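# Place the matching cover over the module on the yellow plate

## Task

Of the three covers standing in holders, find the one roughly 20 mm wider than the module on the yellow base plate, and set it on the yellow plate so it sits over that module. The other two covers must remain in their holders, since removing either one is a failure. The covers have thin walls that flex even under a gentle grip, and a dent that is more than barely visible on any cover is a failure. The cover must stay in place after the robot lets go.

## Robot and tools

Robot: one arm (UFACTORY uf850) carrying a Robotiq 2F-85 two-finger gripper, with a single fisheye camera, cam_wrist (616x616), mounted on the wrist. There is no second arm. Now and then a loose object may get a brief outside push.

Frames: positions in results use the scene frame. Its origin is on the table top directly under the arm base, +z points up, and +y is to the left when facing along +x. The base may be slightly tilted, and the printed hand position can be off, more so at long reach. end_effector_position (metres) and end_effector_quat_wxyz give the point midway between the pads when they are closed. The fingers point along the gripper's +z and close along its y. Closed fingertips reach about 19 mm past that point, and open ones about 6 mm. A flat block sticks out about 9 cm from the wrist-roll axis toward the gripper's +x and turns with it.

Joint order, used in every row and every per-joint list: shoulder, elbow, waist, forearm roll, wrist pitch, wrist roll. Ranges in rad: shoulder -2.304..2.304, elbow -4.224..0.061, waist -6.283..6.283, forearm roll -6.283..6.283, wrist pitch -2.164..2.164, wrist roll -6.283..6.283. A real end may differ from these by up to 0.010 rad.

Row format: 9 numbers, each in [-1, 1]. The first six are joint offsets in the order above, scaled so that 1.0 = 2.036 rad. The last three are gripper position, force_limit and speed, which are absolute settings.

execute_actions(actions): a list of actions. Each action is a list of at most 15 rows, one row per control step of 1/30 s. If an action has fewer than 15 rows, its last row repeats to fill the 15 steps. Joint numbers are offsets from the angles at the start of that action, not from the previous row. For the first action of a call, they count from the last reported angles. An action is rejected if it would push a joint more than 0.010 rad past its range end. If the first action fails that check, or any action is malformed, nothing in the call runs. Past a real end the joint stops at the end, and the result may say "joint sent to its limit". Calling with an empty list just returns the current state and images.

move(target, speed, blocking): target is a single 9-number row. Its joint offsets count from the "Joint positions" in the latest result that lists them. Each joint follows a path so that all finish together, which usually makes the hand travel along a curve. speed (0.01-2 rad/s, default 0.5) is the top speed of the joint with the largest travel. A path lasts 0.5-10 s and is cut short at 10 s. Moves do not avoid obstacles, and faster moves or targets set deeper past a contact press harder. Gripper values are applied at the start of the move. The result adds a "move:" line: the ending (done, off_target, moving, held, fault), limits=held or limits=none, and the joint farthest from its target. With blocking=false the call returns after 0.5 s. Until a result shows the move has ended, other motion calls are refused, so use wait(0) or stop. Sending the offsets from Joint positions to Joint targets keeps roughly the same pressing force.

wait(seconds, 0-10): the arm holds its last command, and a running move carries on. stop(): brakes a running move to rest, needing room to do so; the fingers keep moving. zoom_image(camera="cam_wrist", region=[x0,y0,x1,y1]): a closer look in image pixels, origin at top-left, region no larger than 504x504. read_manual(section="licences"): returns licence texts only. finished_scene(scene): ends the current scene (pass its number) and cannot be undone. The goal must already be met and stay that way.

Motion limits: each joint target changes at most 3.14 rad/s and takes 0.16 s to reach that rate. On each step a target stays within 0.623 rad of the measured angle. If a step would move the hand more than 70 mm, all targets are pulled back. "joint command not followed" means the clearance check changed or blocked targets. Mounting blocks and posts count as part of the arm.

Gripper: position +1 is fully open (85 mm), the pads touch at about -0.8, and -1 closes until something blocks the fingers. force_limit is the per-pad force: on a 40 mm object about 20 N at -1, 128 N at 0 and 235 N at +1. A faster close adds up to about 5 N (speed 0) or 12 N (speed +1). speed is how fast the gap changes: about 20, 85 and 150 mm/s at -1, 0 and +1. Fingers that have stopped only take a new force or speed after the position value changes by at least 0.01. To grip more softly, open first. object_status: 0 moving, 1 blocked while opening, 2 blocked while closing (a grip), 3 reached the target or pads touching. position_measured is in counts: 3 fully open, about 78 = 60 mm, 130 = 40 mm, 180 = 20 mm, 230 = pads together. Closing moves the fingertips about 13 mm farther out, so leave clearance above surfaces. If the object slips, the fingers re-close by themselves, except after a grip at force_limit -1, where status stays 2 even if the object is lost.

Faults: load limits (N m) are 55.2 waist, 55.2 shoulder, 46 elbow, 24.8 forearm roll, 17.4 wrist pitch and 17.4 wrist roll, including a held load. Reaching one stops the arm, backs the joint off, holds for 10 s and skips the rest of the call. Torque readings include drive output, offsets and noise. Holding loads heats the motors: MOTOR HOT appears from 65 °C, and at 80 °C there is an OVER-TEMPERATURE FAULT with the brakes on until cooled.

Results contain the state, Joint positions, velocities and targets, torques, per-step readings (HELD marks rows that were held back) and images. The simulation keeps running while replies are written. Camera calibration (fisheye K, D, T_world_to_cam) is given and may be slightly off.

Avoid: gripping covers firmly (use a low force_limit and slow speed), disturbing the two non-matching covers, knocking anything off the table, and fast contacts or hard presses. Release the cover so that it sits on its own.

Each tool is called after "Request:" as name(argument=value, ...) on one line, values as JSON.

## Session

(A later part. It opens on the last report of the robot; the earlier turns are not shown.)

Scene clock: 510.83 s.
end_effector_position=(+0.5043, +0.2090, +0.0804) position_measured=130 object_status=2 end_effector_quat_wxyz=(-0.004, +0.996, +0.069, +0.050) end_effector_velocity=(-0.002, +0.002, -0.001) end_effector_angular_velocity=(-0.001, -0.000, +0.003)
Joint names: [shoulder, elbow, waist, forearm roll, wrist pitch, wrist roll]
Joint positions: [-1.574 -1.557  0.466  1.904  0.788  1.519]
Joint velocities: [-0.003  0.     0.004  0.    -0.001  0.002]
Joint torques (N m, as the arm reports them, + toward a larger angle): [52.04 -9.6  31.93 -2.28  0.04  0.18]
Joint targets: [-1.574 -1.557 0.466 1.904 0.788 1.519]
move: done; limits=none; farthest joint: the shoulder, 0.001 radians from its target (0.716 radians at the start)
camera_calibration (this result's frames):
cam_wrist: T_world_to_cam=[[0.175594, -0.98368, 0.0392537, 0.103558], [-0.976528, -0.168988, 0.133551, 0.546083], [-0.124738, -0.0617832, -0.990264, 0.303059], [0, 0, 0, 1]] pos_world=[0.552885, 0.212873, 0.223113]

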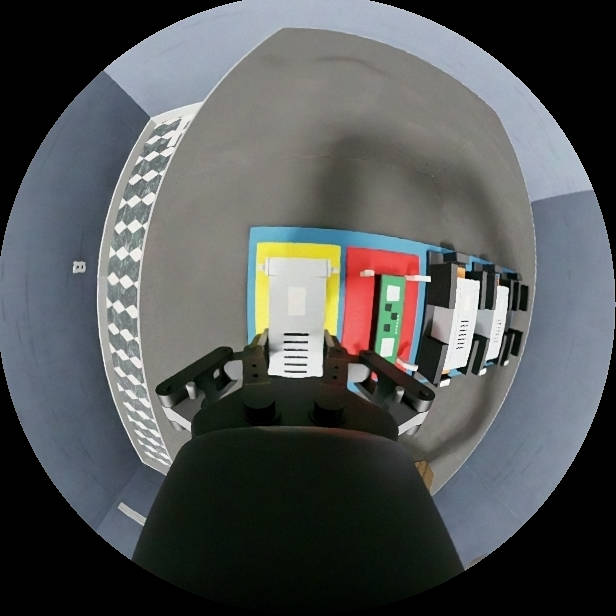

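Request:
move(target=[-0.0225,-0.0117,-0.01803,-0.0282,-0.00258,0.0144,-1,-0.82,-1], speed=0.03)

Request:
zoom_image(camera="cam_wrist", region=[240, 230, 360, 380])

Scene clock: 529.57 s.
end_effector_position=(+0.5041, +0.2089, +0.0503) position_measured=130 object_status=2 end_effector_quat_wxyz=(-0.004, +0.996, +0.069, +0.050) end_effector_velocity=(+0.000, +0.000, -0.001) end_effector_angular_velocity=(+0.000, -0.000, -0.002)
Joint names: [shoulder, elbow, waist, forearm roll, wrist pitch, wrist roll]
Joint positions: [-1.62  -1.581  0.429  1.847  0.783  1.548]
Joint velocities: [-0.001 -0.001 -0.    -0.001 -0.     0.003]
Joint torques (N m, as the arm reports them, + toward a larger angle): [51.85 -8.5  32.6  -2.41  0.26  0.03]
Joint targets: [-1.620 -1.581 0.429 1.847 0.783 1.548]
move: done; limits=none; farthest joint: the waist, 0.000 radians from its target (0.037 radians at the start)
camera_calibration (this result's frames):
cam_wrist: T_world_to_cam=[[0.175938, -0.983602, 0.0396655, 0.104452], [-0.976426, -0.169252, 0.133967, 0.549934], [-0.125057, -0.0623003, -0.990192, 0.273475], [0, 0, 0, 1]] pos_world=[0.552793, 0.212854, 0.192976]

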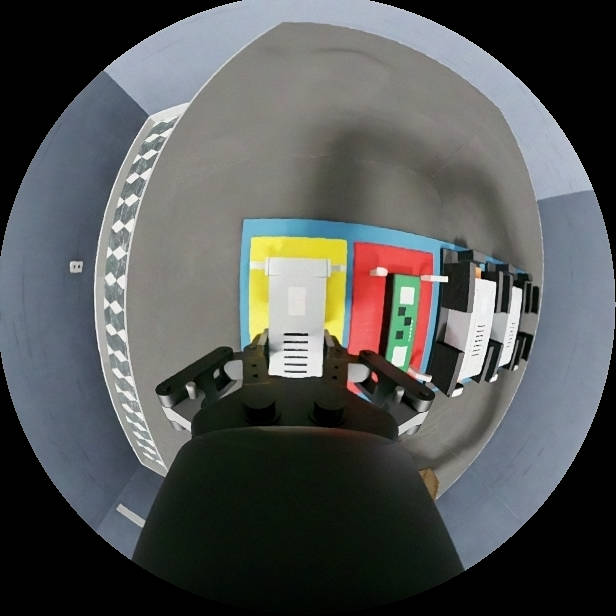

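Region (240, 230, 360, 380) of cam_wrist's 616x616 image, scaled by 3.360, with more detail than that image has; it fills the left 403 columns of this view, and the rest is white.

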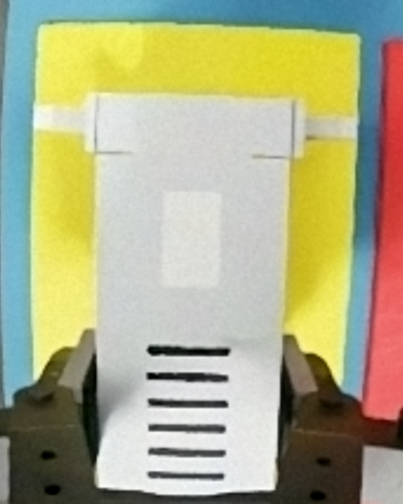

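Request:
move(target=[-0.0093,-0.0052,-0.0074,-0.0116,-0.001,0.0059,-1,-0.82,-1], speed=0.015)

Request:
zoom_image(camera="cam_wrist", region=[240, 230, 360, 380])

Scene clock: 535.67 s.
end_effector_position=(+0.5040, +0.2090, +0.0383) position_measured=130 object_status=2 end_effector_quat_wxyz=(-0.004, +0.996, +0.069, +0.050) end_effector_velocity=(-0.001, +0.000, -0.001) end_effector_angular_velocity=(-0.000, +0.001, +0.001)
Joint names: [shoulder, elbow, waist, forearm roll, wrist pitch, wrist roll]
Joint positions: [-1.638 -1.592  0.414  1.824  0.781  1.56 ]
Joint velocities: [-0.002 -0.    -0.    -0.001 -0.    -0.   ]
Joint torques (N m, as the arm reports them, + toward a larger angle): [50.13 -7.7  30.63 -2.64 -0.32  0.04]
Joint targets: [-1.638 -1.592 0.414 1.823 0.781 1.560]
move: done; limits=none; farthest joint: the shoulder, 0.001 radians from its target (0.019 radians at the start)
camera_calibration (this result's frames):
cam_wrist: T_world_to_cam=[[0.175721, -0.983654, 0.0393246, 0.105206], [-0.976512, -0.169108, 0.133516, 0.551503], [-0.124683, -0.0618625, -0.990266, 0.261284], [0, 0, 0, 1]] pos_world=[0.55264, 0.212914, 0.180969]

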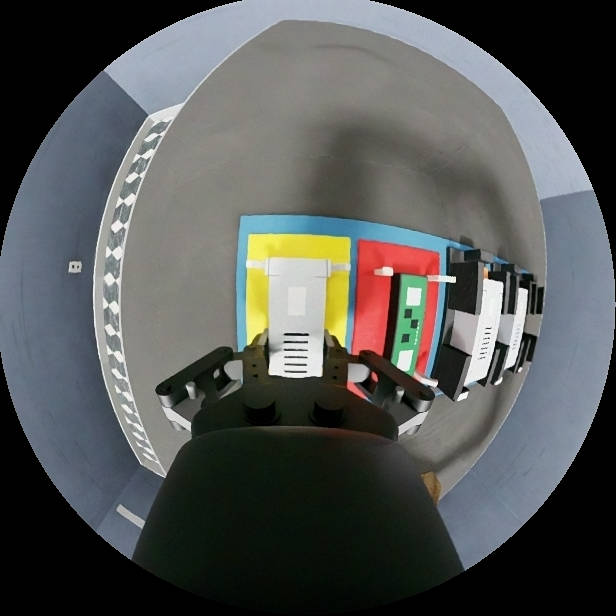

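Region (240, 230, 360, 380) of cam_wrist's 616x616 image, scaled by 3.360, with more detail than that image has; it fills the left 403 columns of this view, and the rest is white.

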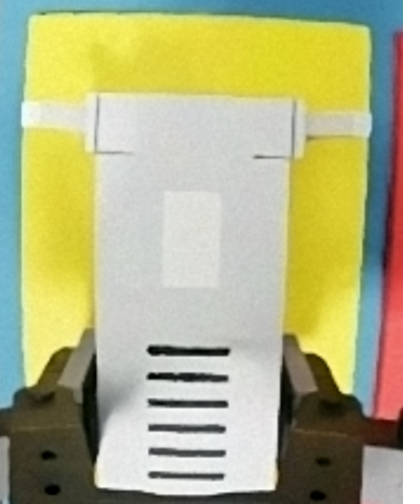

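Request:
wait(seconds=0)

Scene clock: 538.07 s.
end_effector_position=(+0.5039, +0.2091, +0.0381) position_measured=130 object_status=2 end_effector_quat_wxyz=(-0.004, +0.996, +0.069, +0.050) end_effector_velocity=(-0.000, -0.000, -0.000) end_effector_angular_velocity=(-0.002, +0.000, -0.001)
Joint names: [shoulder, elbow, waist, forearm roll, wrist pitch, wrist roll]
Joint positions: [-1.638 -1.592  0.414  1.823  0.781  1.56 ]
Joint velocities: [ 0.     0.    -0.     0.     0.002  0.001]
Joint torques (N m, as the arm reports them, + toward a larger angle): [48.96 -7.24 31.91 -2.42 -0.39  0.06]
Joint targets: [-1.638 -1.592 0.414 1.823 0.781 1.560]
camera_calibration (this result's frames):
cam_wrist: T_world_to_cam=[[0.175835, -0.983639, 0.0391881, 0.105199], [-0.97646, -0.169223, 0.133748, 0.551399], [-0.124928, -0.0617832, -0.99024, 0.261179], [0, 0, 0, 1]] pos_world=[0.552551, 0.212924, 0.180759]

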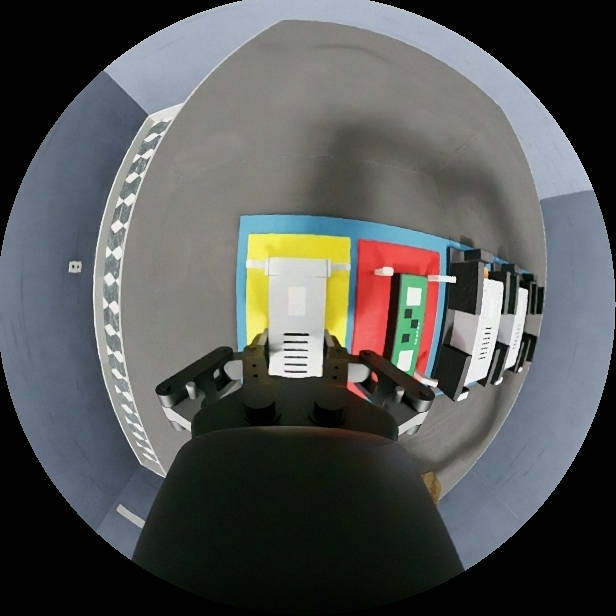

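Request:
move(target=[-0.00116,-0.00065,-0.00092,-0.00145,-0.00013,0.00073,-1,-0.82,-1], speed=0.01)

Request:
zoom_image(camera="cam_wrist", region=[240, 230, 360, 380])

Scene clock: 552.97 s.
end_effector_position=(+0.5042, +0.2091, +0.0369) position_measured=130 object_status=2 end_effector_quat_wxyz=(-0.004, +0.996, +0.069, +0.051) end_effector_velocity=(-0.000, -0.000, -0.000) end_effector_angular_velocity=(-0.001, +0.000, +0.002)
Joint names: [shoulder, elbow, waist, forearm roll, wrist pitch, wrist roll]
Joint positions: [-1.64  -1.593  0.413  1.821  0.78   1.562]
Joint velocities: [-0.001  0.    -0.    -0.     0.    -0.001]
Joint torques (N m, as the arm reports them, + toward a larger angle): [40.99 -7.1  24.29 -3.28 -0.84  0.22]
Joint targets: [-1.641 -1.593 0.412 1.821 0.780 1.562]
move: done; limits=none; farthest joint: the forearm roll, 0.001 radians from its target (0.003 radians at the start)
camera_calibration (this result's frames):
cam_wrist: T_world_to_cam=[[0.175682, -0.983668, 0.0391469, 0.105333], [-0.97656, -0.169113, 0.133161, 0.551877], [-0.124366, -0.0616234, -0.990321, 0.259729], [0, 0, 0, 1]] pos_world=[0.552737, 0.212948, 0.179603]

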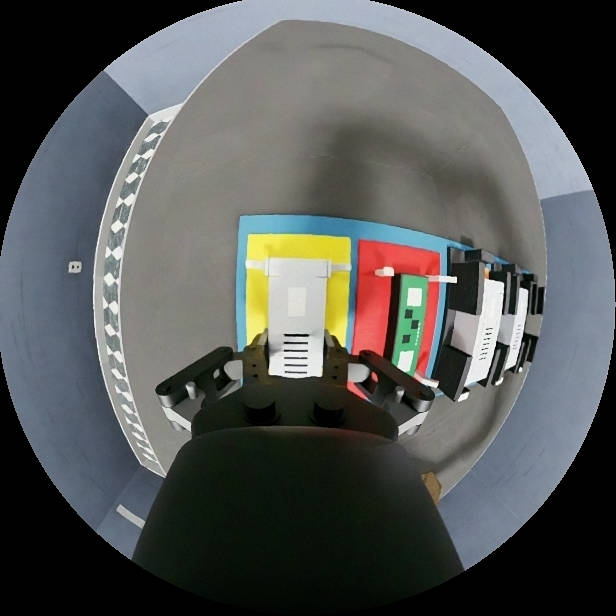

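Region (240, 230, 360, 380) of cam_wrist's 616x616 image, scaled by 3.360, with more detail than that image has; it fills the left 403 columns of this view, and the rest is white.

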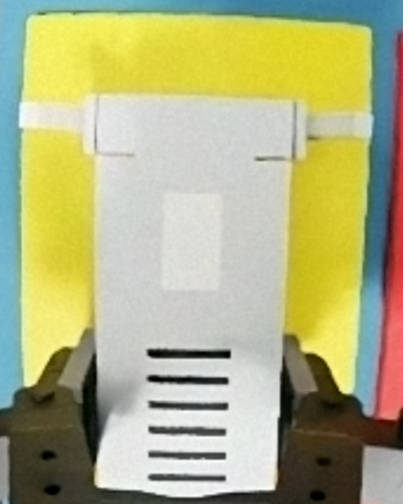

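Request:
move(target=[0.0004,0.0002,0.0003,0.0005,0,-0.00025,0.4,-1,-0.5], speed=0.02)

Request:
move(target=[0.0413,0.022,0.033,0.0517,0.0047,-0.0264,0.4,-1,-0.5], speed=0.1)

Request:
zoom_image(camera="cam_wrist", region=[230, 230, 380, 390])

Scene clock: 561.13 s.
end_effector_position=(+0.5041, +0.2091, +0.0374) position_measured=78 object_status=0 end_effector_quat_wxyz=(-0.004, +0.996, +0.069, +0.051) end_effector_velocity=(+0.000, -0.000, -0.000) end_effector_angular_velocity=(-0.000, -0.000, -0.001)
Joint names: [shoulder, elbow, waist, forearm roll, wrist pitch, wrist roll]
Joint positions: [-1.64  -1.593  0.413  1.822  0.78   1.561]
Joint velocities: [-0.    -0.     0.     0.     0.001  0.   ]
Joint torques (N m, as the arm reports them, + toward a larger angle): [50.9  -8.46 32.2  -2.3  -0.09  0.18]
Joint targets: [-1.640 -1.593 0.413 1.822 0.780 1.561]
move: done; limits=none; farthest joint: the shoulder, 0.001 radians from its target (0.002 radians at the start)
camera_calibration (this result's frames):
cam_wrist: T_world_to_cam=[[0.175693, -0.98367, 0.0390574, 0.105328], [-0.976542, -0.169128, 0.133276, 0.551775], [-0.124494, -0.0615567, -0.990309, 0.260231], [0, 0, 0, 1]] pos_world=[0.552723, 0.212948, 0.180057]

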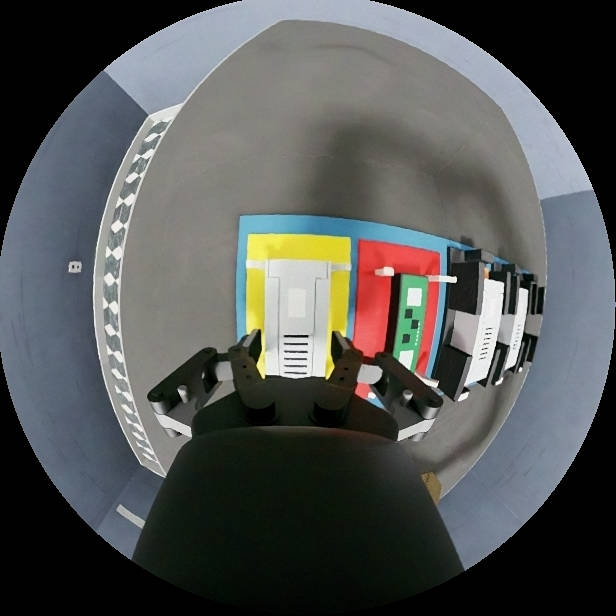

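Scene clock: 562.53 s.
end_effector_position=(+0.5038, +0.2091, +0.0922) position_measured=78 object_status=3 end_effector_quat_wxyz=(-0.004, +0.996, +0.069, +0.050) end_effector_velocity=(-0.000, +0.000, +0.000) end_effector_angular_velocity=(+0.001, +0.000, +0.001)
Joint names: [shoulder, elbow, waist, forearm roll, wrist pitch, wrist roll]
Joint positions: [-1.556 -1.548  0.48   1.927  0.79   1.508]
Joint velocities: [ 0.001  0.     0.001  0.001 -0.001 -0.002]
Joint torques (N m, as the arm reports them, + toward a larger angle): [50.83 -8.99 31.58 -2.61  0.04  0.07]
Joint targets: [-1.556 -1.548 0.480 1.927 0.790 1.507]
move: done; limits=none; farthest joint: the forearm roll, 0.001 radians from its target (0.106 radians at the start)
camera_calibration (this result's frames):
cam_wrist: T_world_to_cam=[[0.175749, -0.983674, 0.0387023, 0.103214], [-0.976501, -0.169217, 0.133458, 0.544121], [-0.12473, -0.061248, -0.990298, 0.314571], [0, 0, 0, 1]] pos_world=[0.552432, 0.21287, 0.234907]

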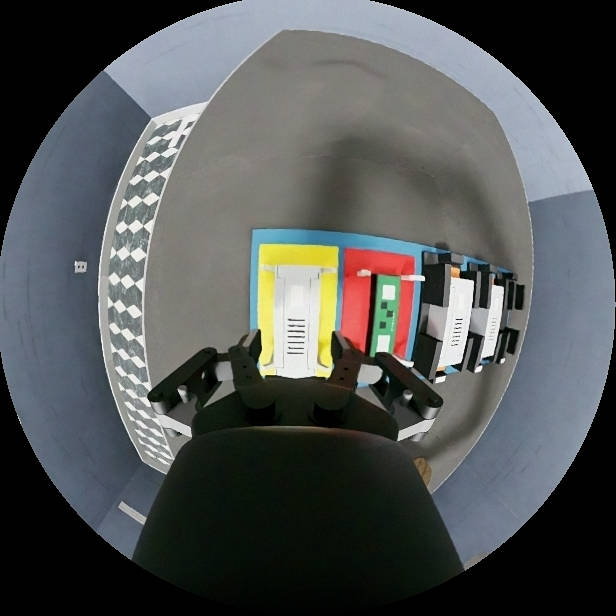

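Region (230, 230, 380, 390) of cam_wrist's 616x616 image, scaled by 3.150, with more detail than that image has; it fills the left 472 columns of this view, and the rest is white.

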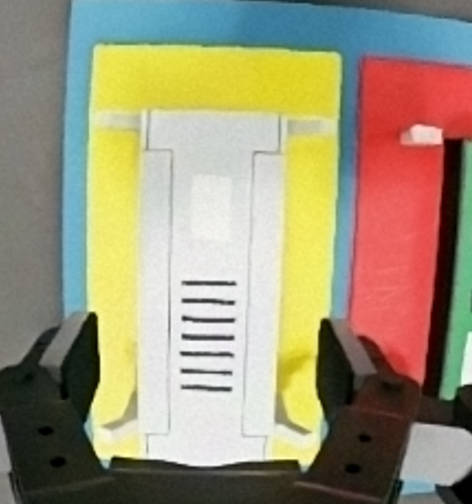

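Request:
zoom_image(camera="cam_wrist", region=[250, 330, 350, 390])

Request:
zoom_image(camera="cam_wrist", region=[250, 240, 350, 300])

Region (250, 330, 350, 390) of cam_wrist's 616x616 image, scaled by 5.040, with more detail than that image has; it fills the top 302 rows of this view, and the rest is white.

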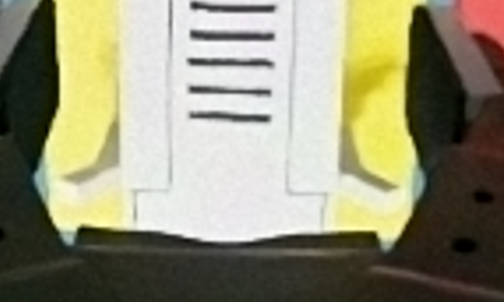

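Region (250, 240, 350, 300) of cam_wrist's 616x616 image, scaled by 5.040, with more detail than that image has; it fills the top 302 rows of this view, and the rest is white.

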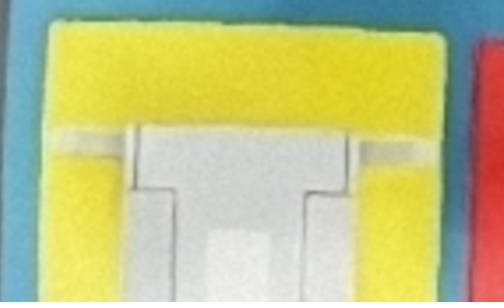

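Request:
finished_scene(scene=2)

The scene is finished: the task was done.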